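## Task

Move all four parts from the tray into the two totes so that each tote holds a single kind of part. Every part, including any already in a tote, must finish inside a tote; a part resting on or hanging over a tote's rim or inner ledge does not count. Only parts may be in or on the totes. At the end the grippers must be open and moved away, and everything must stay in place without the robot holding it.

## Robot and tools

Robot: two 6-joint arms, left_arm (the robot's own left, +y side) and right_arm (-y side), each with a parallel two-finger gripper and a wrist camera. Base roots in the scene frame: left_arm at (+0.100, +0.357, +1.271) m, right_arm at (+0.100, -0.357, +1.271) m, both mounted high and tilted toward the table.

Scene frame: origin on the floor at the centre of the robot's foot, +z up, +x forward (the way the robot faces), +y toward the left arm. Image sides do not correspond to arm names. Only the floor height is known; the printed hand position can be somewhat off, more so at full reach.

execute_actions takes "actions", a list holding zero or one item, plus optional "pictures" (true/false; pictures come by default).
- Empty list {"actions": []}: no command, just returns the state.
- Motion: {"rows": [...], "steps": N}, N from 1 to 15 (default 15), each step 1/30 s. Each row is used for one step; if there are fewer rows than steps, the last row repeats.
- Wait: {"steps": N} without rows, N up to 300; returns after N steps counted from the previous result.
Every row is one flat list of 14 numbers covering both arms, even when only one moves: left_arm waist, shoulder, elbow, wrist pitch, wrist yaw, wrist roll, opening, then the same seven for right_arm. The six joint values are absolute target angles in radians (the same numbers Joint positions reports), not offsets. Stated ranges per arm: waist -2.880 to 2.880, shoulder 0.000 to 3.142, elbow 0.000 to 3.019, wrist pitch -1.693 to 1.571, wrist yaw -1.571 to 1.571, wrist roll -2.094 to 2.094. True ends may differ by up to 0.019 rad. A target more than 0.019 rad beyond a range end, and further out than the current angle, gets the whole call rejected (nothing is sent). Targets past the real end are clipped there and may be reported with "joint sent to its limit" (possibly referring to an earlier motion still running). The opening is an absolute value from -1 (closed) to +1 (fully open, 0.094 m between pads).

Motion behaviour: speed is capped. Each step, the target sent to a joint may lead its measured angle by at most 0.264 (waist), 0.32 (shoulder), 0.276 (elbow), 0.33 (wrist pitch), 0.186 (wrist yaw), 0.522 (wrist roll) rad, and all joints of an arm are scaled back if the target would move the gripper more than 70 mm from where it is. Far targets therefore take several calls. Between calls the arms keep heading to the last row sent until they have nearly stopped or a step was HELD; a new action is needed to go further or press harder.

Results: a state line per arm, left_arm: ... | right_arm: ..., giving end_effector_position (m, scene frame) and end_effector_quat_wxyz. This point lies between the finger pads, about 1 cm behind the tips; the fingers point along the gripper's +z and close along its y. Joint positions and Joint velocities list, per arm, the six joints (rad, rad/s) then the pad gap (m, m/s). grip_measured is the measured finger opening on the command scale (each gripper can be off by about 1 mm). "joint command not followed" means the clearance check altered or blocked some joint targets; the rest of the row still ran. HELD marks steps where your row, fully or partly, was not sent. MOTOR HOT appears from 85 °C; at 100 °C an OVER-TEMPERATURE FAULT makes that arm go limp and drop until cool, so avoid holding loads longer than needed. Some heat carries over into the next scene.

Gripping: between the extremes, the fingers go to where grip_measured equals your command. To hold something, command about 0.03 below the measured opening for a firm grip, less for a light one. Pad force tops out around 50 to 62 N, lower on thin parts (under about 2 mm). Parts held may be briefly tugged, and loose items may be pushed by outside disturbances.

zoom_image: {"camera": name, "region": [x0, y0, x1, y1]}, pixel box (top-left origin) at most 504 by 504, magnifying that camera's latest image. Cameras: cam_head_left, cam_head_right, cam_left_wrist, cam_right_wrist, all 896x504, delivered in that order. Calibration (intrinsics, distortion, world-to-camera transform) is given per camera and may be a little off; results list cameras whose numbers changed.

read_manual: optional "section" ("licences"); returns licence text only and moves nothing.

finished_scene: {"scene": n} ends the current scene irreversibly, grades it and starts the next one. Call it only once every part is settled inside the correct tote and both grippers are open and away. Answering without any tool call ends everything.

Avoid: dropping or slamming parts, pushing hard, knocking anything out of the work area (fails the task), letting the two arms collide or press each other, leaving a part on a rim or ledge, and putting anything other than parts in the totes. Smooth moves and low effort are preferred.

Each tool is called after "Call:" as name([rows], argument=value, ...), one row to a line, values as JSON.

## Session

Call:
execute_actions(actions=[])

Scene clock: 0.00 s of 6600.00 s.
left_arm: end_effector_position=(+0.7821, +0.2666, +1.1372) grip_measured=+1.000 end_effector_quat_wxyz=(+0.055, +0.497, -0.860, +0.100) | right_arm: end_effector_position=(+0.4641, -0.2074, +1.0182) grip_measured=+1.000 end_effector_quat_wxyz=(+0.159, -0.118, +0.963, -0.180)
Joint positions: left_arm=[ 1.415  1.788  1.619 -0.879  0.151 -1.128  0.094] | right_arm=[-0.943  1.875  0.657  0.279  0.74   0.157  0.094]
Joint velocities: left_arm=[-0.005  0.005 -0.007  0.007 -0.037  0.081  0.   ] | right_arm=[ 0.005  0.005 -0.002 -0.012 -0.022 -0.037  0.   ]
camera_calibration (this result's frames):
cam_left_wrist: T_world_to_cam=[[0.864522, -0.488366, 0.118744, -0.678466], [-0.411096, -0.551196, 0.726074, -0.349818], [-0.289139, -0.676522, -0.677286, 1.30201], [0, 0, 0, 1]] pos_world=[0.819202, 0.356683, 1.21639]
cam_right_wrist: T_world_to_cam=[[0.17582, -0.906095, 0.38481, -0.658597], [-0.951707, -0.0565159, 0.30176, 0.127808], [-0.251676, -0.419282, -0.872274, 1.04118], [0, 0, 0, 1]] pos_world=[0.49947, -0.152979, 1.12306]

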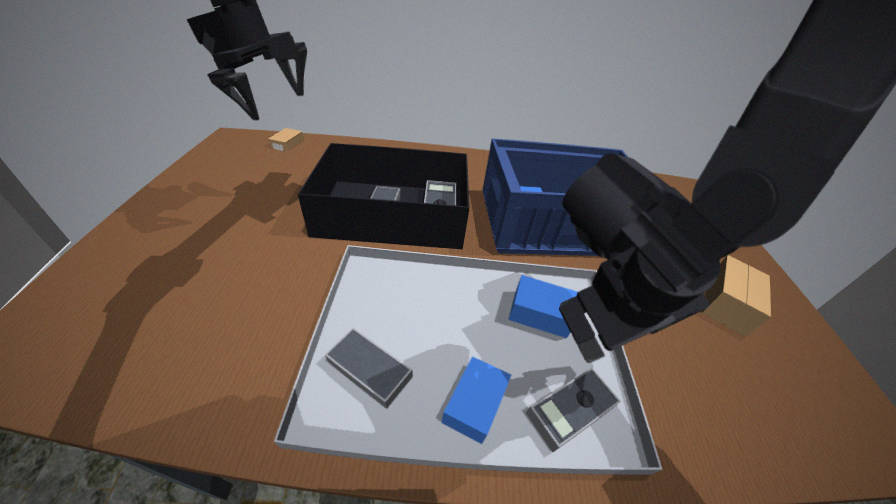

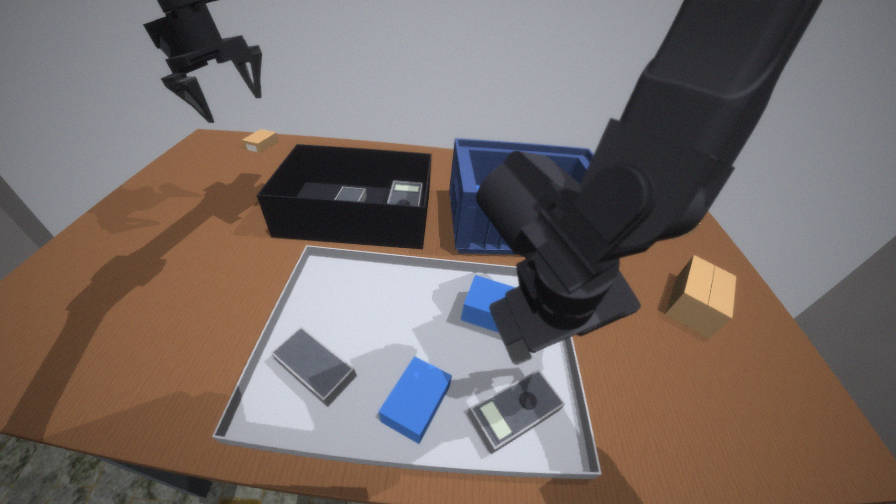

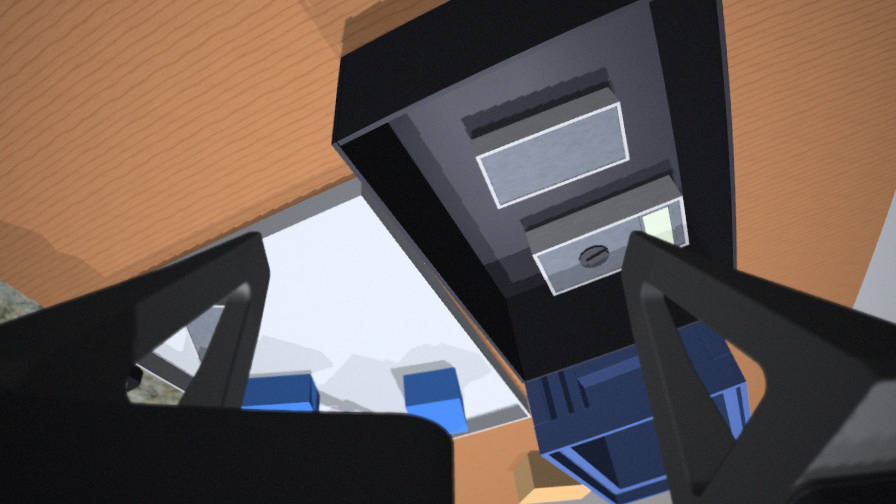

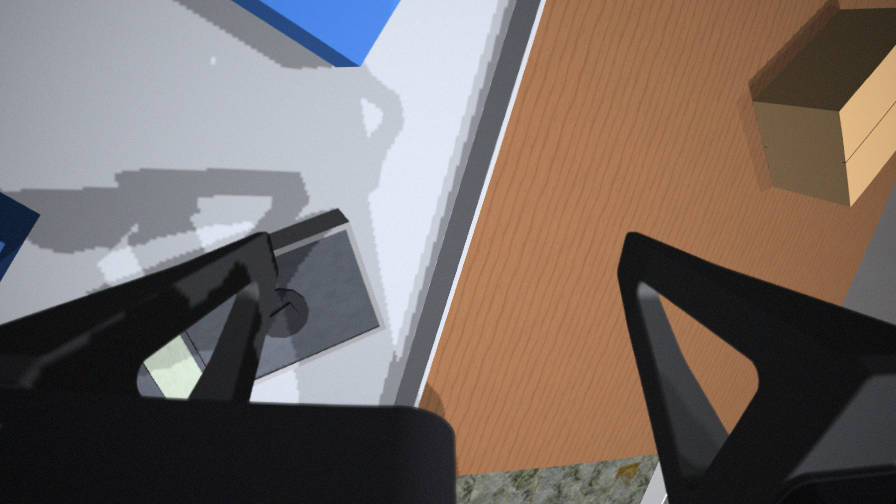

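Call:
execute_actions([
  {"rows":[[1.05,1.72,0.9,-0.3,-0.25,-1.5,1,-1.1,1.82,1.03,-0.3,0.22,-0.875,1]],"steps":15},
], pictures=false)

Call:
execute_actions([
  {"rows":[[0.89,1.89,0.883,-0.14,-0.312,-1.52,1,-1.11,1.875,1.06,-0.312,0.22,-0.875,1]],"steps":15},
], pictures=false)

Call:
execute_actions([
  {"steps":15},
])

Scene clock: 28.20 s of 6600.00 s.
left_arm: end_effector_position=(+0.5426, +0.1539, +1.0389) grip_measured=+1.000 end_effector_quat_wxyz=(+0.001, +0.481, -0.877, +0.000) | right_arm: end_effector_position=(+0.5821, -0.1577, +1.0246) grip_measured=+1.000 end_effector_quat_wxyz=(+0.036, -0.525, +0.850, -0.008)
Joint positions: left_arm=[ 1.059  1.762  0.988 -0.348 -0.238 -1.402  0.094] | right_arm=[-1.1    1.805  1.045 -0.277  0.223 -0.761  0.094]
Joint velocities: left_arm=[-0.601 -0.005 -1.56   0.525 -0.183 -0.535  0.   ] | right_arm=[-0.015 -0.005 -0.046 -0.071 -0.037 -0.652  0.   ]
Steps of this call (steps 1 to 90: nothing new was sent; then 24.70 s passed at rest; steps 91 to 105: all 15 steps of this action). Readings (joint positions):
91: left_arm=[1.409 1.787 1.604 -0.854 0.117 -1.147] | right_arm=[-0.949 1.873 0.669 0.249 0.696 0.120]
92: left_arm=[1.401 1.776 1.573 -0.802 0.072 -1.173] | right_arm=[-0.962 1.873 0.699 0.179 0.637 0.063]
94: left_arm=[1.366 1.764 1.499 -0.715 -0.011 -1.219] | right_arm=[-0.999 1.873 0.786 0.052 0.523 -0.050]
98: left_arm=[1.257 1.762 1.339 -0.546 -0.156 -1.290] | right_arm=[-1.073 1.866 0.993 -0.211 0.249 -0.383]
105: the state above

Scene clock: 28.70 s of 6600.00 s.
left_arm: end_effector_position=(+0.4355, +0.0996, +0.9948) grip_measured=+1.000 end_effector_quat_wxyz=(+0.009, +0.445, -0.896, -0.009) | right_arm: end_effector_position=(+0.5544, -0.1615, +0.9972) grip_measured=+1.000 end_effector_quat_wxyz=(-0.004, -0.574, +0.819, +0.000)
Joint positions: left_arm=[ 0.878  1.916  0.876 -0.154 -0.308 -1.5    0.094] | right_arm=[-1.1    1.871  1.049 -0.3    0.223 -0.859  0.094]
Joint velocities: left_arm=[ 0.034  0.005 -0.017  0.007 -0.051 -0.037  0.   ] | right_arm=[-0.005 -0.005  0.002  0.002 -0.022  0.022  0.   ]
Steps of this call (steps 1 to 15: all 15 steps of this action). Readings (joint positions):
1: left_arm=[1.036 1.768 0.940 -0.326 -0.257 -1.416] | right_arm=[-1.100 1.808 1.045 -0.282 0.223 -0.781]
2: left_arm=[1.013 1.784 0.906 -0.294 -0.280 -1.428] | right_arm=[-1.100 1.814 1.046 -0.287 0.223 -0.798]
4: left_arm=[0.956 1.841 0.877 -0.220 -0.304 -1.455] | right_arm=[-1.100 1.834 1.049 -0.292 0.223 -0.821]
8: left_arm=[0.874 1.916 0.875 -0.167 -0.305 -1.484] | right_arm=[-1.100 1.866 1.049 -0.299 0.223 -0.846]
15: the state above

Scene clock: 29.20 s of 6600.00 s.
left_arm: end_effector_position=(+0.4359, +0.1005, +0.9946) grip_measured=+1.000 end_effector_quat_wxyz=(+0.009, +0.447, -0.894, -0.009) | right_arm: end_effector_position=(+0.5544, -0.1615, +0.9972) grip_measured=+1.000 end_effector_quat_wxyz=(-0.004, -0.575, +0.818, +0.000)
Joint positions: left_arm=[ 0.88   1.916  0.876 -0.154 -0.308 -1.504  0.094] | right_arm=[-1.1    1.871  1.049 -0.3    0.223 -0.862  0.094]
Joint velocities: left_arm=[-0.015 -0.005 -0.012 -0.012  0.022 -0.007  0.   ] | right_arm=[-0.015  0.005  0.002 -0.007 -0.022  0.007  0.   ]
Steps of this call (steps 1 to 15: the robot went on to your last target). Readings (joint positions):
1: left_arm=[0.879 1.916 0.876 -0.154 -0.308 -1.501] | right_arm=[-1.100 1.871 1.049 -0.300 0.223 -0.860]
2: left_arm=[0.880 1.916 0.876 -0.154 -0.308 -1.501] | right_arm=[-1.100 1.871 1.049 -0.300 0.223 -0.860]
4: left_arm=[0.880 1.916 0.876 -0.154 -0.308 -1.502] | right_arm=[-1.100 1.871 1.049 -0.300 0.223 -0.861]
8: left_arm=[0.880 1.916 0.876 -0.154 -0.308 -1.503] | right_arm=[-1.100 1.871 1.049 -0.300 0.223 -0.862]
15: the state above
All arms were judged still, so your last target was given up. Only a new action makes them travel on or press farther. Fingers that are still opening or closing keep moving.
camera_calibration (this result's frames):
cam_left_wrist: T_world_to_cam=[[0.79782, -0.602453, -0.0230945, -0.261779], [-0.475316, -0.652096, 0.590632, -0.30731], [-0.370888, -0.460241, -0.806611, 1.13548], [0, 0, 0, 1]] pos_world=[0.483919, 0.16449, 1.09135]
cam_right_wrist: T_world_to_cam=[[0.942556, -0.333961, -0.00764205, -0.566198], [-0.266051, -0.76433, 0.587381, -0.55663], [-0.202003, -0.551606, -0.809275, 0.953022], [0, 0, 0, 1]] pos_world=[0.578095, -0.0888445, 1.09388]

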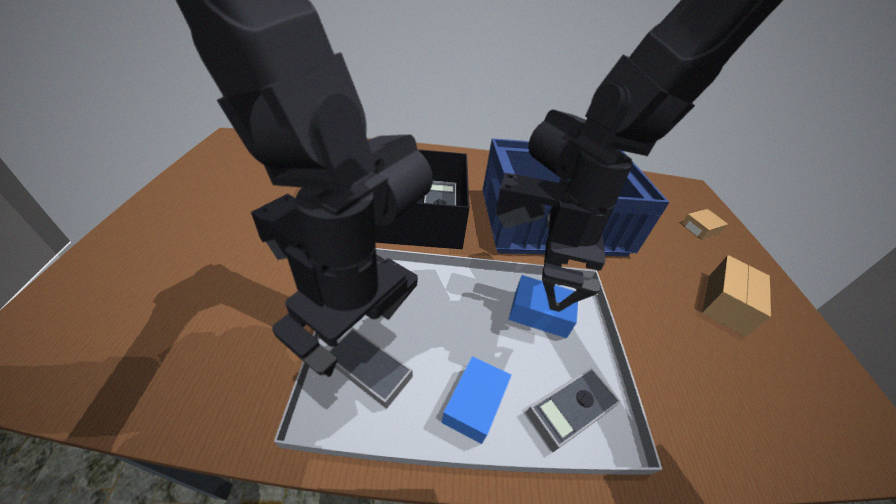

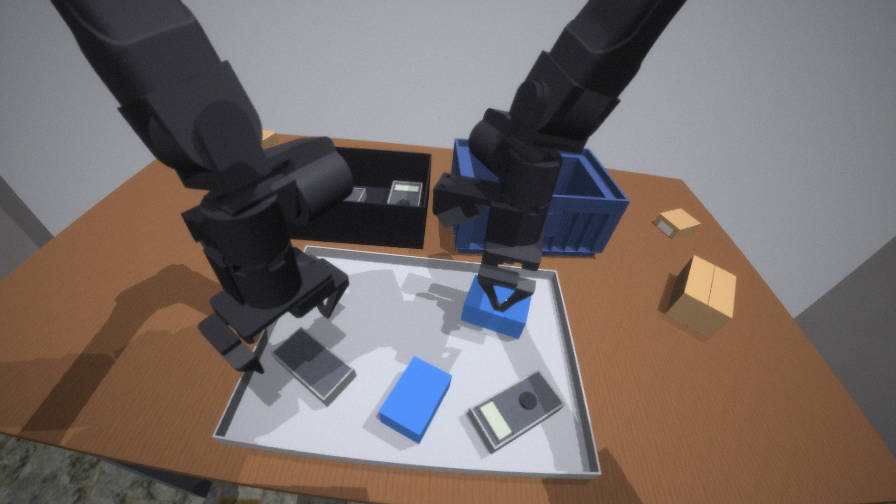

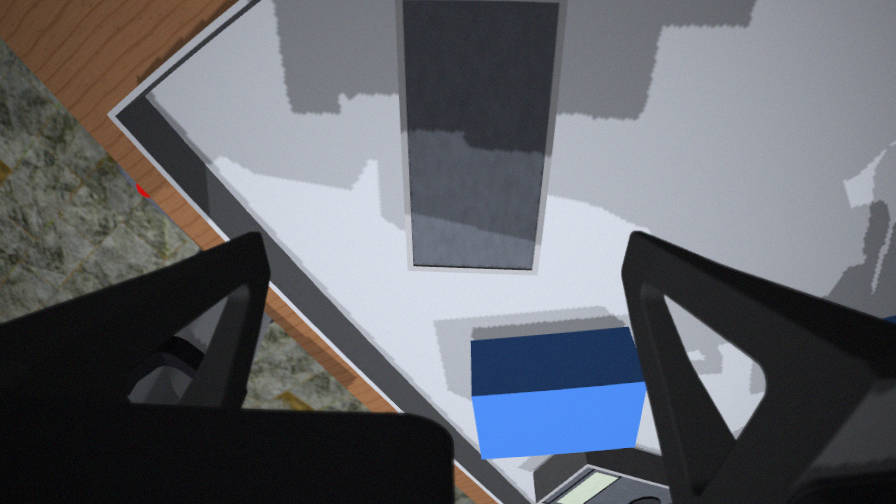

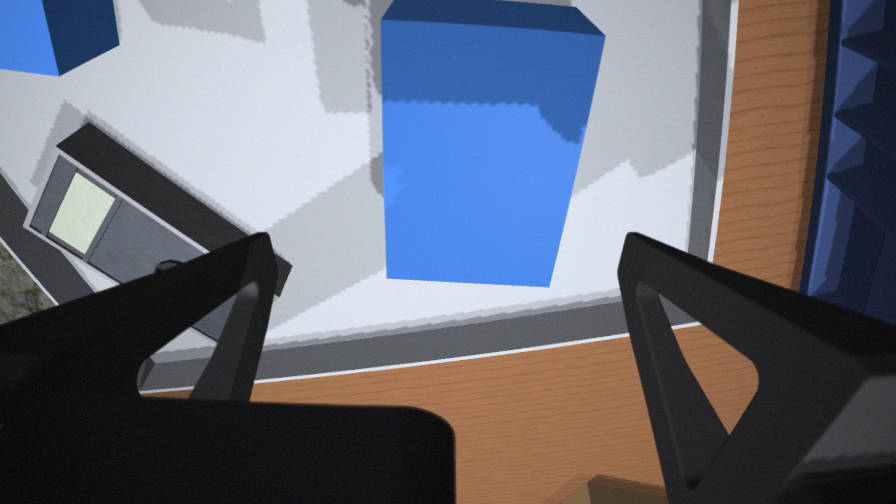

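Call:
execute_actions([
  {"rows":[[0.9,1.935,0.89,-0.13,-0.302,-1.48,1,-1.12,1.89,1.062,-0.28,0.215,-0.83,1],[0.903,1.948,0.897,-0.12,-0.302,-1.47,1,-1.123,1.897,1.066,-0.275,0.212,-0.82,1],[0.906,1.961,0.904,-0.11,-0.3,-1.46,1,-1.126,1.904,1.07,-0.27,0.21,-0.812,1],[0.909,1.974,0.911,-0.1,-0.3,-1.45,1,-1.129,1.911,1.074,-0.265,0.207,-0.812,1],[0.912,1.987,0.918,-0.09,-0.3,-1.45,1,-1.132,1.918,1.078,-0.26,0.207,-0.812,1],[0.915,2.0,0.925,-0.08,-0.3,-1.45,1,-1.135,1.925,1.082,-0.256,0.207,-0.812,1],[0.918,2.013,0.932,-0.07,-0.3,-1.45,1,-1.138,1.932,1.086,-0.252,0.207,-0.812,1],[0.92,2.026,0.938,-0.061,-0.3,-1.45,1,-1.14,1.939,1.09,-0.248,0.207,-0.812,1],[0.922,2.038,0.944,-0.052,-0.3,-1.45,1,-1.142,1.946,1.094,-0.244,0.207,-0.812,1],[0.923,2.049,0.95,-0.044,-0.3,-1.45,1,-1.143,1.953,1.099,-0.239,0.207,-0.812,1],[0.923,2.058,0.955,-0.037,-0.3,-1.45,1,-1.143,1.96,1.103,-0.234,0.207,-0.812,1]],"steps":15},
], pictures=false)

Call:
execute_actions([
  {"steps":7},
])

Scene clock: 47.70 s of 6600.00 s.
left_arm: end_effector_position=(+0.4452, +0.0974, +0.9450) grip_measured=+1.000 end_effector_quat_wxyz=(-0.001, +0.450, -0.893, -0.002) | right_arm: end_effector_position=(+0.5632, -0.1686, +0.9669) grip_measured=+1.000 end_effector_quat_wxyz=(-0.000, -0.548, +0.837, -0.001)
Joint positions: left_arm=[ 0.915  2.054  0.947 -0.053 -0.304 -1.468  0.094] | right_arm=[-1.131  1.946  1.089 -0.25   0.21  -0.826  0.094]
Joint velocities: left_arm=[ 0.005  0.083  0.007  0.017  0.037 -0.022  0.   ] | right_arm=[-0.015  0.054 -0.012  0.002  0.007  0.022  0.   ]
Steps of this call (steps 1 to 90: nothing new was sent; then 15.00 s passed at rest; steps 91 to 105: all 15 steps of this action). Readings (joint positions):
91: left_arm=[0.880 1.916 0.876 -0.152 -0.307 -1.503] | right_arm=[-1.100 1.871 1.049 -0.299 0.221 -0.860]
92: left_arm=[0.881 1.918 0.877 -0.148 -0.306 -1.500] | right_arm=[-1.100 1.871 1.049 -0.298 0.218 -0.855]
94: left_arm=[0.886 1.927 0.883 -0.133 -0.304 -1.491] | right_arm=[-1.103 1.875 1.051 -0.291 0.213 -0.845]
98: left_arm=[0.901 1.978 0.916 -0.094 -0.304 -1.476] | right_arm=[-1.115 1.899 1.067 -0.272 0.210 -0.833]
105: the state above

Scene clock: 47.93 s of 6600.00 s.
left_arm: end_effector_position=(+0.4449, +0.0973, +0.9443) grip_measured=+1.000 end_effector_quat_wxyz=(-0.001, +0.449, -0.894, -0.002) | right_arm: end_effector_position=(+0.5620, -0.1687, +0.9658) grip_measured=+1.000 end_effector_quat_wxyz=(-0.002, -0.547, +0.837, -0.001)
Joint positions: left_arm=[ 0.915  2.056  0.948 -0.051 -0.303 -1.467  0.094] | right_arm=[-1.131  1.949  1.089 -0.25   0.21  -0.825  0.094]
Joint velocities: left_arm=[-0.015  0.005  0.017 -0.017  0.037 -0.037  0.   ] | right_arm=[ 0.005  0.005 -0.002  0.012 -0.022 -0.022  0.   ]
Steps of this call (steps 1 to 7: the robot went on to your last target). Readings (joint positions):
1: left_arm=[0.915 2.056 0.947 -0.053 -0.304 -1.468] | right_arm=[-1.131 1.948 1.089 -0.250 0.210 -0.826]
2: left_arm=[0.915 2.056 0.947 -0.053 -0.303 -1.467] | right_arm=[-1.131 1.949 1.089 -0.250 0.210 -0.826]
4: left_arm=[0.915 2.056 0.948 -0.051 -0.303 -1.467] | right_arm=[-1.131 1.949 1.089 -0.250 0.210 -0.825]
7: the state above
camera_calibration (this result's frames):
cam_left_wrist: T_world_to_cam=[[0.8003, -0.599598, -0.00133141, -0.293969], [-0.48686, -0.651117, 0.582249, -0.26249], [-0.349983, -0.465326, -0.813009, 1.09405], [0, 0, 0, 1]] pos_world=[0.490366, 0.161914, 1.04192]
cam_right_wrist: T_world_to_cam=[[0.918093, -0.396358, -0.00235654, -0.577854], [-0.320227, -0.745228, 0.584884, -0.505566], [-0.233579, -0.536223, -0.811114, 0.947393], [0, 0, 0, 1]] pos_world=[0.589919, -0.097785, 1.06278]

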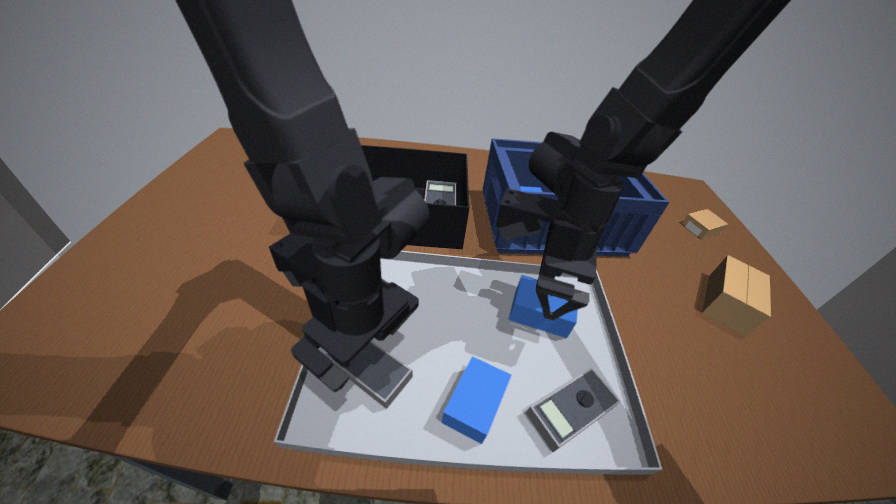

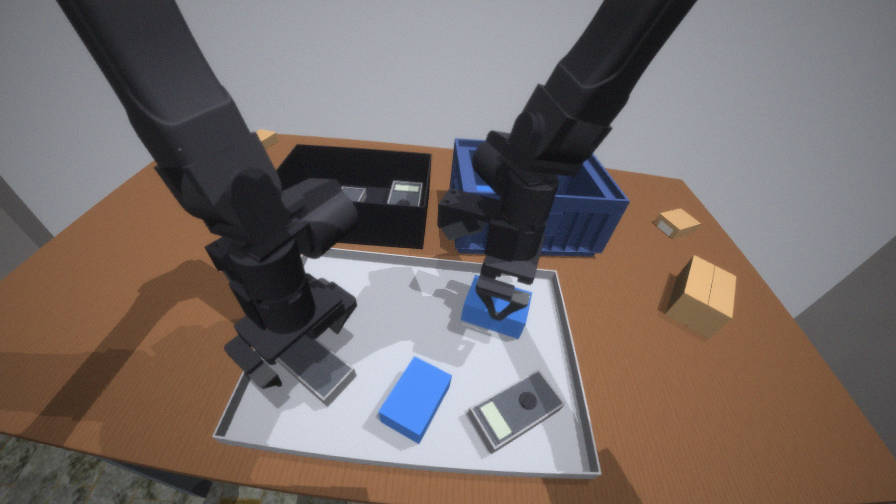

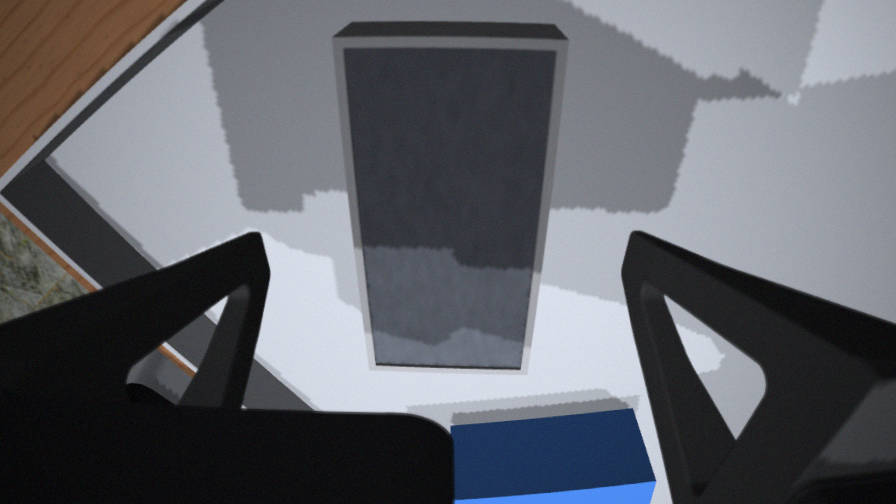

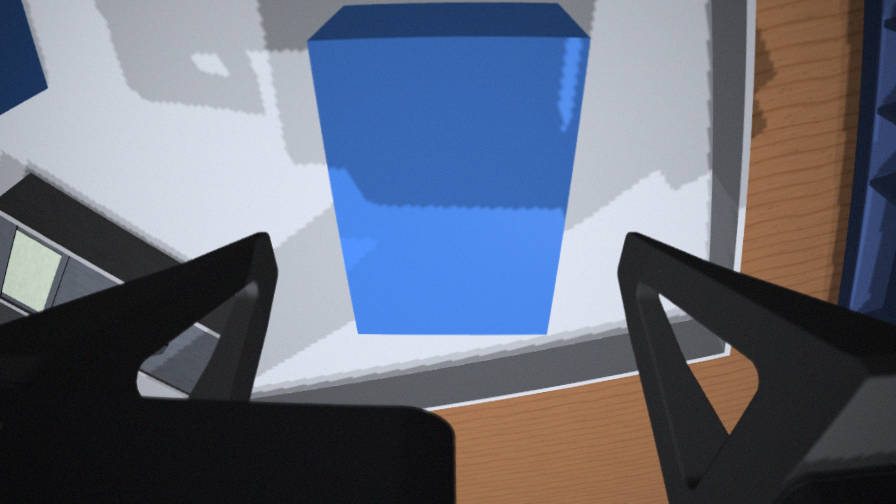

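Call:
execute_actions([
  {"rows":[[0.93,2.075,0.96,-0.032,-0.295,-1.44,1,-1.148,1.972,1.105,-0.228,0.203,-0.84,1],[0.932,2.084,0.965,-0.027,-0.295,-1.44,1,-1.149,1.982,1.111,-0.223,0.203,-0.84,1],[0.934,2.093,0.97,-0.022,-0.293,-1.435,1,-1.15,1.992,1.117,-0.218,0.201,-0.845,1],[0.936,2.102,0.975,-0.017,-0.293,-1.435,1,-1.152,2.002,1.123,-0.213,0.201,-0.845,1],[0.938,2.111,0.98,-0.012,-0.291,-1.43,1,-1.153,2.012,1.129,-0.208,0.2,-0.85,1],[0.94,2.12,0.985,-0.007,-0.291,-1.43,1,-1.155,2.022,1.135,-0.203,0.2,-0.85,1],[0.941,2.129,0.99,-0.002,-0.291,-1.43,1,-1.156,2.032,1.141,-0.198,0.2,-0.85,1],[0.942,2.137,0.995,0.003,-0.291,-1.43,1,-1.158,2.042,1.146,-0.193,0.2,-0.85,1],[0.943,2.145,1.0,0.007,-0.291,-1.43,1,-1.159,2.051,1.151,-0.188,0.2,-0.85,1],[0.944,2.151,1.004,0.01,-0.291,-1.43,1,-1.16,2.059,1.156,-0.183,0.2,-0.85,1],[0.944,2.156,1.008,0.013,-0.291,-1.43,1,-1.16,2.066,1.16,-0.178,0.2,-0.85,1]],"steps":15},
], pictures=false)

Call:
execute_actions([
  {"rows":[[0.944,2.156,1.008,0.013,-0.291,-1.43,0.9,-1.16,2.066,1.16,-0.178,0.2,-0.85,0.9],[0.944,2.156,1.008,0.013,-0.291,-1.43,0.7,-1.16,2.066,1.16,-0.178,0.2,-0.85,0.75],[0.944,2.156,1.008,0.013,-0.291,-1.43,0.5,-1.16,2.066,1.16,-0.178,0.2,-0.85,0.6],[0.944,2.156,1.008,0.013,-0.291,-1.43,0.35,-1.16,2.066,1.16,-0.178,0.2,-0.85,0.5],[0.944,2.156,1.008,0.013,-0.291,-1.43,0.28,-1.16,2.066,1.16,-0.178,0.2,-0.85,0.45],[0.944,2.156,1.008,0.013,-0.291,-1.43,0.12,-1.16,2.066,1.16,-0.178,0.2,-0.85,0.3]],"steps":14},
])

Call:
zoom_image(camera="cam_head_left", region=[460, 120, 700, 280])

Scene clock: 57.93 s of 6600.00 s.
left_arm: end_effector_position=(+0.4456, +0.0953, +0.9106) grip_measured=+1.000 end_effector_quat_wxyz=(-0.002, +0.449, -0.894, +0.000) | right_arm: end_effector_position=(+0.5655, -0.1662, +0.9255) grip_measured=+1.000 end_effector_quat_wxyz=(+0.002, -0.546, +0.838, -0.002)
Joint positions: left_arm=[ 0.933  2.149  1.001 -0.002 -0.295 -1.447  0.094] | right_arm=[-1.145  2.055  1.149 -0.194  0.204 -0.837  0.094]
Joint velocities: left_arm=[-0.015  0.034 -0.022 -0.007  0.007  0.037  0.   ] | right_arm=[-0.034  0.083 -0.002  0.002 -0.037 -0.022  0.   ]
Steps of this call (steps 1 to 15: the robot went on to your last target; steps 16 to 90: nothing new was sent; then 6.50 s passed at rest; steps 91 to 105: all 15 steps of this action). Readings (joint positions):
91: left_arm=[0.915 2.056 0.948 -0.050 -0.301 -1.465] | right_arm=[-1.131 1.949 1.089 -0.249 0.209 -0.825]
92: left_arm=[0.915 2.057 0.948 -0.048 -0.300 -1.463] | right_arm=[-1.131 1.950 1.089 -0.247 0.207 -0.825]
94: left_arm=[0.917 2.064 0.954 -0.041 -0.298 -1.459] | right_arm=[-1.131 1.957 1.096 -0.240 0.205 -0.828]
98: left_arm=[0.924 2.099 0.979 -0.020 -0.295 -1.451] | right_arm=[-1.135 1.994 1.125 -0.218 0.204 -0.833]
105: the state above

Scene clock: 58.40 s of 6600.00 s.
left_arm: end_effector_position=(+0.4455, +0.0951, +0.9102) grip_measured=+0.148 end_effector_quat_wxyz=(-0.002, +0.448, -0.894, +0.000) | right_arm: end_effector_position=(+0.5645, -0.1663, +0.9239) grip_measured=+0.345 end_effector_quat_wxyz=(+0.001, -0.547, +0.837, -0.001)
Joint positions: left_arm=[ 0.933  2.15   1.001 -0.001 -0.294 -1.446  0.054] | right_arm=[-1.145  2.059  1.15  -0.193  0.203 -0.837  0.063]
Joint velocities: left_arm=[-0.005 -0.015  0.002 -0.002  0.037 -0.007 -0.001] | right_arm=[ 0.015  0.005 -0.002  0.007 -0.037 -0.037 -0.001]
Steps of this call (steps 1 to 14: all 14 steps of this action). Readings (joint positions):
1: left_arm=[0.933 2.150 1.001 -0.002 -0.294 -1.447] | right_arm=[-1.145 2.058 1.149 -0.194 0.204 -0.837]
2: left_arm=[0.933 2.150 1.001 -0.002 -0.294 -1.447] | right_arm=[-1.145 2.059 1.149 -0.194 0.204 -0.837]
4: left_arm=[0.933 2.150 1.001 -0.001 -0.294 -1.446] | right_arm=[-1.145 2.059 1.149 -0.194 0.203 -0.837]
8: left_arm=[0.933 2.150 1.001 -0.001 -0.294 -1.446] | right_arm=[-1.145 2.059 1.150 -0.193 0.203 -0.837]
14: the state above
camera_calibration (this result's frames):
cam_left_wrist: T_world_to_cam=[[0.799485, -0.600678, 0.00322141, -0.299467], [-0.48962, -0.648545, 0.582805, -0.243226], [-0.347989, -0.467521, -0.812606, 1.06452], [0, 0, 0, 1]] pos_world=[0.490774, 0.160061, 1.00776]
cam_right_wrist: T_world_to_cam=[[0.917424, -0.397911, 0.000652468, -0.581997], [-0.324019, -0.746103, 0.581672, -0.473548], [-0.230967, -0.533851, -0.813423, 0.916272], [0, 0, 0, 1]] pos_world=[0.592128, -0.0957461, 1.02115]

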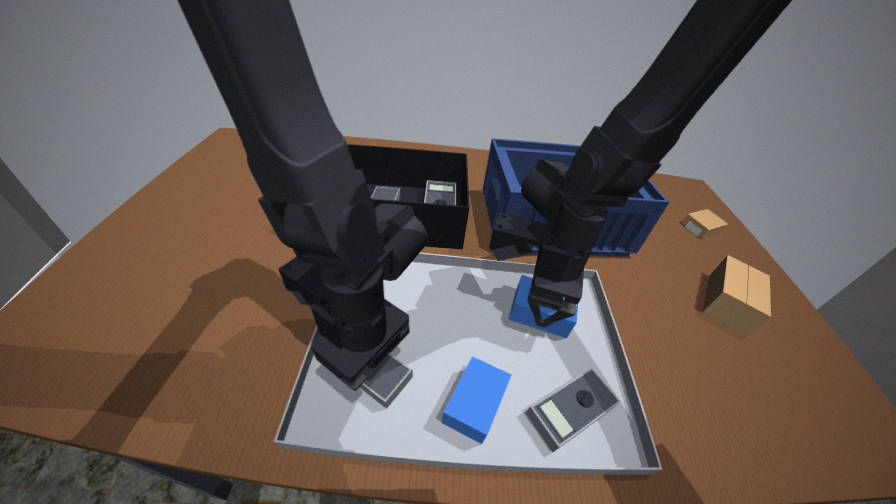

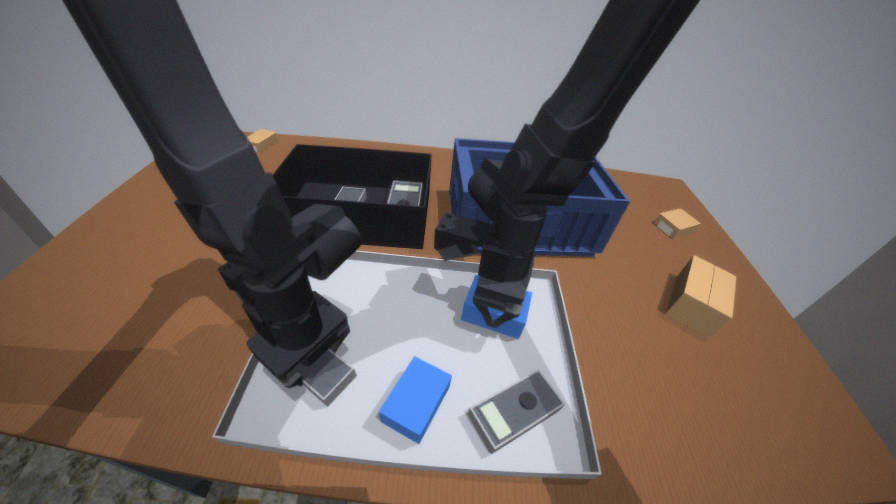

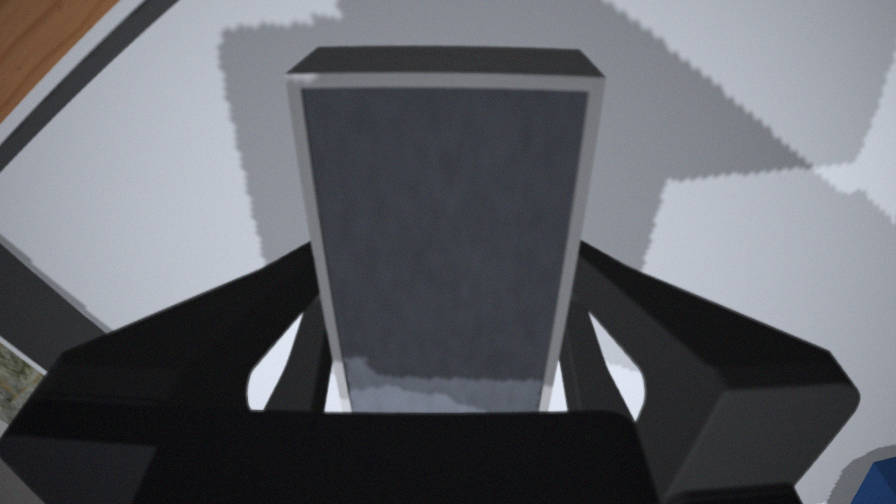

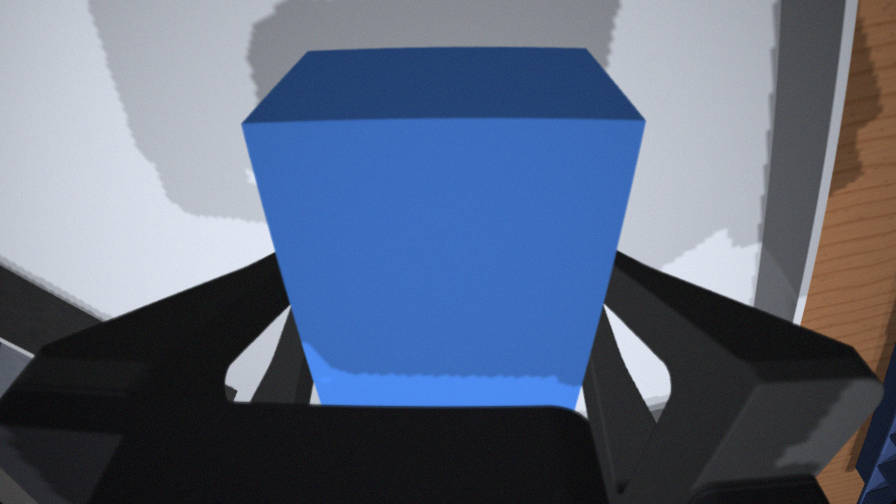

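Region (460, 120, 700, 280) of cam_head_left's 896x504 image, scaled by 2.100, with more detail than that image has.

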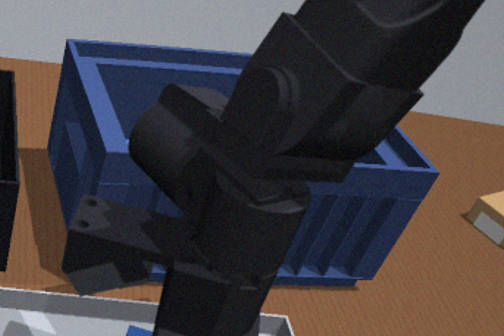

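Call:
execute_actions([
  {"rows":[[0.93,2.11,0.998,-0.02,-0.294,-1.446,0.11,-1.14,2.025,1.146,-0.21,0.205,-0.84,0.305],[0.93,2.08,0.99,-0.035,-0.294,-1.446,0.11,-1.135,1.995,1.135,-0.225,0.207,-0.84,0.305],[0.93,2.05,0.98,-0.055,-0.294,-1.446,0.11,-1.13,1.965,1.122,-0.245,0.21,-0.84,0.305],[0.93,2.015,0.97,-0.08,-0.294,-1.44,0.11,-1.125,1.93,1.108,-0.265,0.212,-0.85,0.305],[0.935,1.98,0.96,-0.11,-0.294,-1.4,0.11,-1.12,1.895,1.094,-0.285,0.215,-0.87,0.305],[0.94,1.945,0.955,-0.14,-0.29,-1.35,0.11,-1.12,1.86,1.08,-0.31,0.215,-0.9,0.305],[0.95,1.91,0.955,-0.175,-0.285,-1.3,0.11,-1.12,1.825,1.067,-0.335,0.215,-0.93,0.305],[0.96,1.875,0.955,-0.21,-0.28,-1.24,0.11,-1.12,1.79,1.055,-0.36,0.215,-0.96,0.305],[0.975,1.84,0.955,-0.245,-0.275,-1.18,0.11,-1.12,1.755,1.043,-0.385,0.215,-0.99,0.305],[0.99,1.805,0.96,-0.28,-0.27,-1.12,0.11,-1.12,1.72,1.032,-0.41,0.215,-1.02,0.305],[1.005,1.77,0.965,-0.315,-0.265,-1.06,0.11,-1.12,1.685,1.022,-0.44,0.215,-1.05,0.305],[1.02,1.735,0.97,-0.35,-0.26,-1.0,0.11,-1.12,1.65,1.013,-0.47,0.215,-1.08,0.305],[1.035,1.7,0.975,-0.385,-0.25,-0.94,0.11,-1.125,1.61,1.005,-0.5,0.215,-1.11,0.305],[1.05,1.665,0.98,-0.42,-0.245,-0.88,0.11,-1.13,1.57,1.0,-0.53,0.21,-1.14,0.305],[1.06,1.63,0.99,-0.45,-0.24,-0.82,0.11,-1.14,1.53,1.0,-0.56,0.205,-1.17,0.305]],"steps":15},
], pictures=false)

Call:
execute_actions([
  {"rows":[[1.07,1.63,1.01,-0.49,-0.235,-0.7,0.11,-1.16,1.52,1.01,-0.6,0.2,-1.2,0.305]],"steps":6},
], pictures=false)

Call:
execute_actions([
  {"rows":[[1.085,1.64,1.065,-0.52,-0.23,-0.65,0.11,-1.18,1.53,1.06,-0.63,0.19,-1.23,0.305],[1.1,1.655,1.12,-0.55,-0.225,-0.6,0.11,-1.2,1.545,1.11,-0.66,0.18,-1.26,0.305],[1.115,1.675,1.175,-0.58,-0.22,-0.55,0.11,-1.22,1.56,1.16,-0.69,0.17,-1.29,0.305],[1.13,1.695,1.23,-0.61,-0.21,-0.5,0.11,-1.24,1.58,1.21,-0.715,0.16,-1.32,0.305],[1.145,1.72,1.285,-0.64,-0.205,-0.45,0.11,-1.26,1.6,1.26,-0.74,0.15,-1.34,0.305],[1.16,1.745,1.34,-0.67,-0.2,-0.4,0.11,-1.28,1.625,1.31,-0.765,0.14,-1.36,0.305],[1.175,1.77,1.395,-0.7,-0.19,-0.35,0.11,-1.3,1.65,1.36,-0.79,0.13,-1.38,0.305],[1.188,1.8,1.45,-0.725,-0.185,-0.3,0.11,-1.32,1.675,1.41,-0.81,0.12,-1.4,0.305],[1.2,1.83,1.505,-0.75,-0.18,-0.26,0.11,-1.34,1.7,1.46,-0.83,0.11,-1.42,0.305],[1.21,1.86,1.56,-0.775,-0.175,-0.23,0.11,-1.36,1.725,1.51,-0.85,0.1,-1.44,0.305],[1.22,1.89,1.615,-0.8,-0.17,-0.2,0.11,-1.375,1.75,1.56,-0.87,0.095,-1.45,0.305],[1.228,1.92,1.67,-0.825,-0.165,-0.18,0.11,-1.39,1.775,1.61,-0.89,0.09,-1.46,0.305],[1.234,1.95,1.72,-0.845,-0.16,-0.16,0.11,-1.4,1.8,1.66,-0.91,0.083,-1.462,0.305],[1.238,1.975,1.765,-0.862,-0.158,-0.15,0.11,-1.41,1.825,1.7,-0.925,0.078,-1.462,0.305],[1.24,1.995,1.805,-0.875,-0.158,-0.143,0.11,-1.415,1.845,1.735,-0.938,0.075,-1.462,0.305]],"steps":15},
], pictures=false)

Call:
execute_actions([
  {"steps":18},
])

Scene clock: 78.77 s of 6600.00 s.
left_arm: end_effector_position=(+0.5125, +0.1310, +1.0376) grip_measured=+0.148 end_effector_quat_wxyz=(+0.011, +0.325, -0.946, -0.001) | right_arm: end_effector_position=(+0.5825, -0.1933, +1.0929) grip_measured=+0.345 end_effector_quat_wxyz=(+0.006, -0.630, +0.776, -0.005)
Joint positions: left_arm=[ 0.994  1.774  0.956 -0.335 -0.252 -1.126  0.054] | right_arm=[-1.137  1.619  1.012 -0.484  0.21  -1.04   0.063]
Joint velocities: left_arm=[ 0.444 -1.031  0.076 -0.906  0.183  1.399 -0.001] | right_arm=[ 0.015 -1.284 -0.1   -0.877 -0.066 -0.799  0.   ]
Steps of this call (steps 1 to 15: the robot went on to your last target; steps 16 to 90: nothing new was sent; then 16.87 s passed at rest; steps 91 to 105: all 15 steps of this action). Readings (joint positions):
91: left_arm=[0.933 2.150 1.001 -0.002 -0.294 -1.446] | right_arm=[-1.145 2.058 1.150 -0.193 0.203 -0.837]
92: left_arm=[0.933 2.148 1.001 -0.006 -0.294 -1.446] | right_arm=[-1.145 2.056 1.148 -0.196 0.203 -0.837]
94: left_arm=[0.933 2.131 0.992 -0.031 -0.294 -1.446] | right_arm=[-1.145 2.036 1.134 -0.217 0.206 -0.837]
98: left_arm=[0.935 2.022 0.950 -0.134 -0.288 -1.388] | right_arm=[-1.142 1.919 1.070 -0.301 0.211 -0.875]
105: the state above

Scene clock: 78.97 s of 6600.00 s.
left_arm: end_effector_position=(+0.5679, +0.1683, +1.0921) grip_measured=+0.148 end_effector_quat_wxyz=(-0.011, +0.225, -0.974, +0.002) | right_arm: end_effector_position=(+0.5989, -0.2034, +1.1524) grip_measured=+0.345 end_effector_quat_wxyz=(+0.028, -0.665, +0.746, -0.013)
Joint positions: left_arm=[ 1.077  1.63   0.998 -0.466 -0.241 -0.833  0.054] | right_arm=[-1.143  1.477  1.011 -0.576  0.204 -1.148  0.063]
Joint velocities: left_arm=[ 0.171 -0.269  0.149 -0.081  0.007  0.74  -0.   ] | right_arm=[-0.044 -0.015 -0.007 -0.066  0.022 -0.271 -0.   ]
Steps of this call (steps 1 to 6: all 6 steps of this action). Readings (joint positions):
1: left_arm=[1.010 1.741 0.961 -0.369 -0.246 -1.068] | right_arm=[-1.137 1.579 1.011 -0.515 0.207 -1.068]
2: left_arm=[1.027 1.709 0.969 -0.406 -0.242 -1.002] | right_arm=[-1.137 1.543 1.011 -0.544 0.204 -1.092]
4: left_arm=[1.058 1.658 0.984 -0.452 -0.241 -0.899] | right_arm=[-1.140 1.493 1.011 -0.569 0.204 -1.126]
6: the state above

Scene clock: 79.47 s of 6600.00 s.
left_arm: end_effector_position=(+0.7828, +0.1820, +1.0816) grip_measured=+0.148 end_effector_quat_wxyz=(-0.017, +0.012, -1.000, +0.005) | right_arm: end_effector_position=(+0.7879, -0.2884, +1.1384) grip_measured=+0.345 end_effector_quat_wxyz=(+0.014, -0.684, +0.729, -0.007)
Joint positions: left_arm=[ 1.226  1.935  1.7   -0.82  -0.164 -0.265  0.054] | right_arm=[-1.386  1.786  1.63  -0.885  0.083 -1.405  0.063]
Joint velocities: left_arm=[ 0.298  0.786  1.355 -0.535 -0.022  0.725 -0.   ] | right_arm=[-0.503  0.689  1.468 -0.457 -0.066 -0.33  -0.001]
Steps of this call (steps 1 to 15: all 15 steps of this action). Readings (joint positions):
1: left_arm=[1.081 1.625 1.007 -0.474 -0.239 -0.803] | right_arm=[-1.146 1.478 1.014 -0.583 0.199 -1.160]
2: left_arm=[1.085 1.626 1.024 -0.494 -0.235 -0.769] | right_arm=[-1.151 1.486 1.023 -0.602 0.189 -1.176]
4: left_arm=[1.092 1.645 1.082 -0.549 -0.220 -0.692] | right_arm=[-1.172 1.520 1.072 -0.658 0.169 -1.216]
8: left_arm=[1.130 1.734 1.286 -0.654 -0.194 -0.527] | right_arm=[-1.247 1.618 1.251 -0.746 0.133 -1.292]
15: the state above

Scene clock: 80.07 s of 6600.00 s.
left_arm: end_effector_position=(+0.7940, +0.1956, +1.0637) grip_measured=+0.148 end_effector_quat_wxyz=(+0.003, +0.030, +1.000, +0.004) | right_arm: end_effector_position=(+0.8117, -0.3134, +1.1381) grip_measured=+0.345 end_effector_quat_wxyz=(+0.011, -0.686, +0.727, -0.015)
Joint positions: left_arm=[ 1.253  1.994  1.775 -0.863 -0.161 -0.161  0.054] | right_arm=[-1.427  1.828  1.718 -0.924  0.078 -1.448  0.063]
Joint velocities: left_arm=[ 0.005  0.005 -0.002 -0.002 -0.007  0.095  0.001] | right_arm=[-0.005 -0.005  0.002 -0.002  0.037 -0.037 -0.   ]
Steps of this call (steps 1 to 18: the robot went on to your last target). Readings (joint positions):
1: left_arm=[1.236 1.958 1.740 -0.832 -0.164 -0.244] | right_arm=[-1.401 1.806 1.674 -0.895 0.081 -1.413]
2: left_arm=[1.244 1.973 1.764 -0.837 -0.164 -0.227] | right_arm=[-1.414 1.819 1.702 -0.897 0.081 -1.420]
4: left_arm=[1.253 1.985 1.775 -0.846 -0.164 -0.203] | right_arm=[-1.428 1.826 1.718 -0.902 0.081 -1.429]
8: left_arm=[1.253 1.993 1.775 -0.862 -0.161 -0.177] | right_arm=[-1.429 1.828 1.718 -0.922 0.078 -1.441]
18: the state above
camera_calibration (this result's frames):
cam_left_wrist: T_world_to_cam=[[-0.0639305, -0.997928, -0.00721206, 0.256091], [-0.813254, 0.0479085, 0.579933, 0.0268909], [-0.578386, 0.0429406, -0.814632, 1.44277], [0, 0, 0, 1]] pos_world=[0.872721, 0.192319, 1.16158]
cam_right_wrist: T_world_to_cam=[[0.998005, -0.0526305, 0.0348837, -0.863612], [-0.0630892, -0.808701, 0.584826, -0.862794], [-0.00256916, -0.58586, -0.810408, 0.863997], [0, 0, 0, 1]] pos_world=[0.809675, -0.237014, 1.2349]

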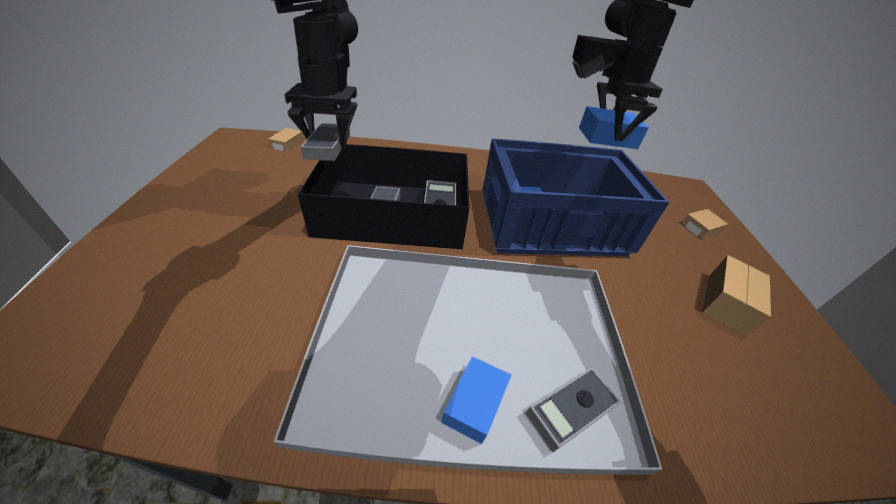

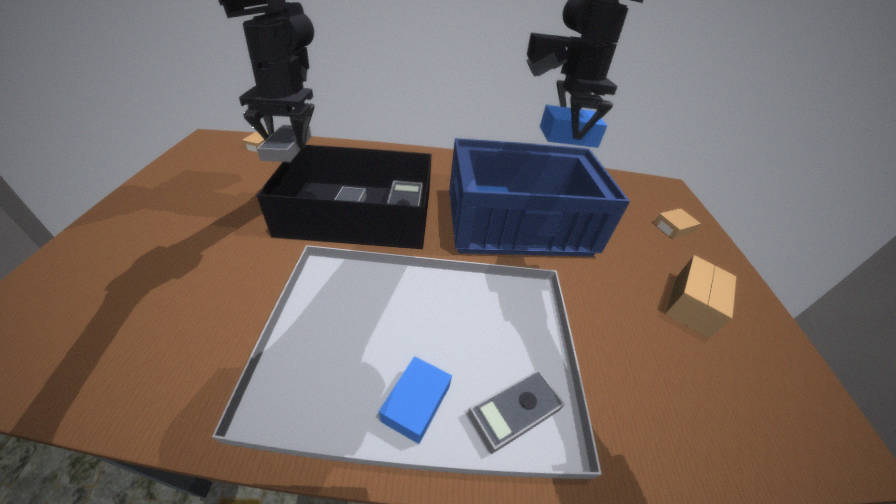

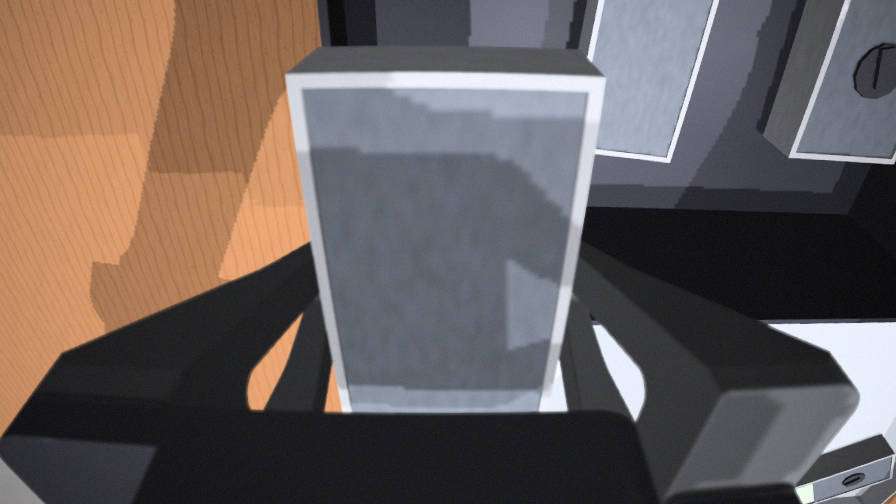

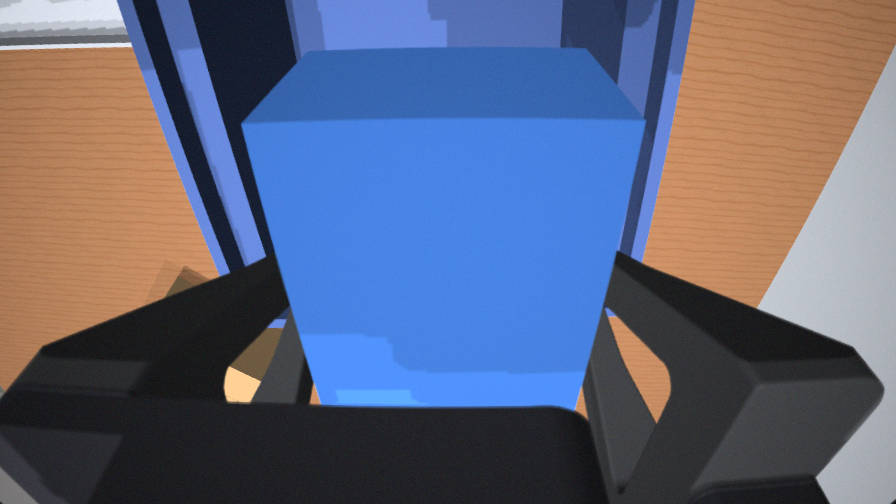

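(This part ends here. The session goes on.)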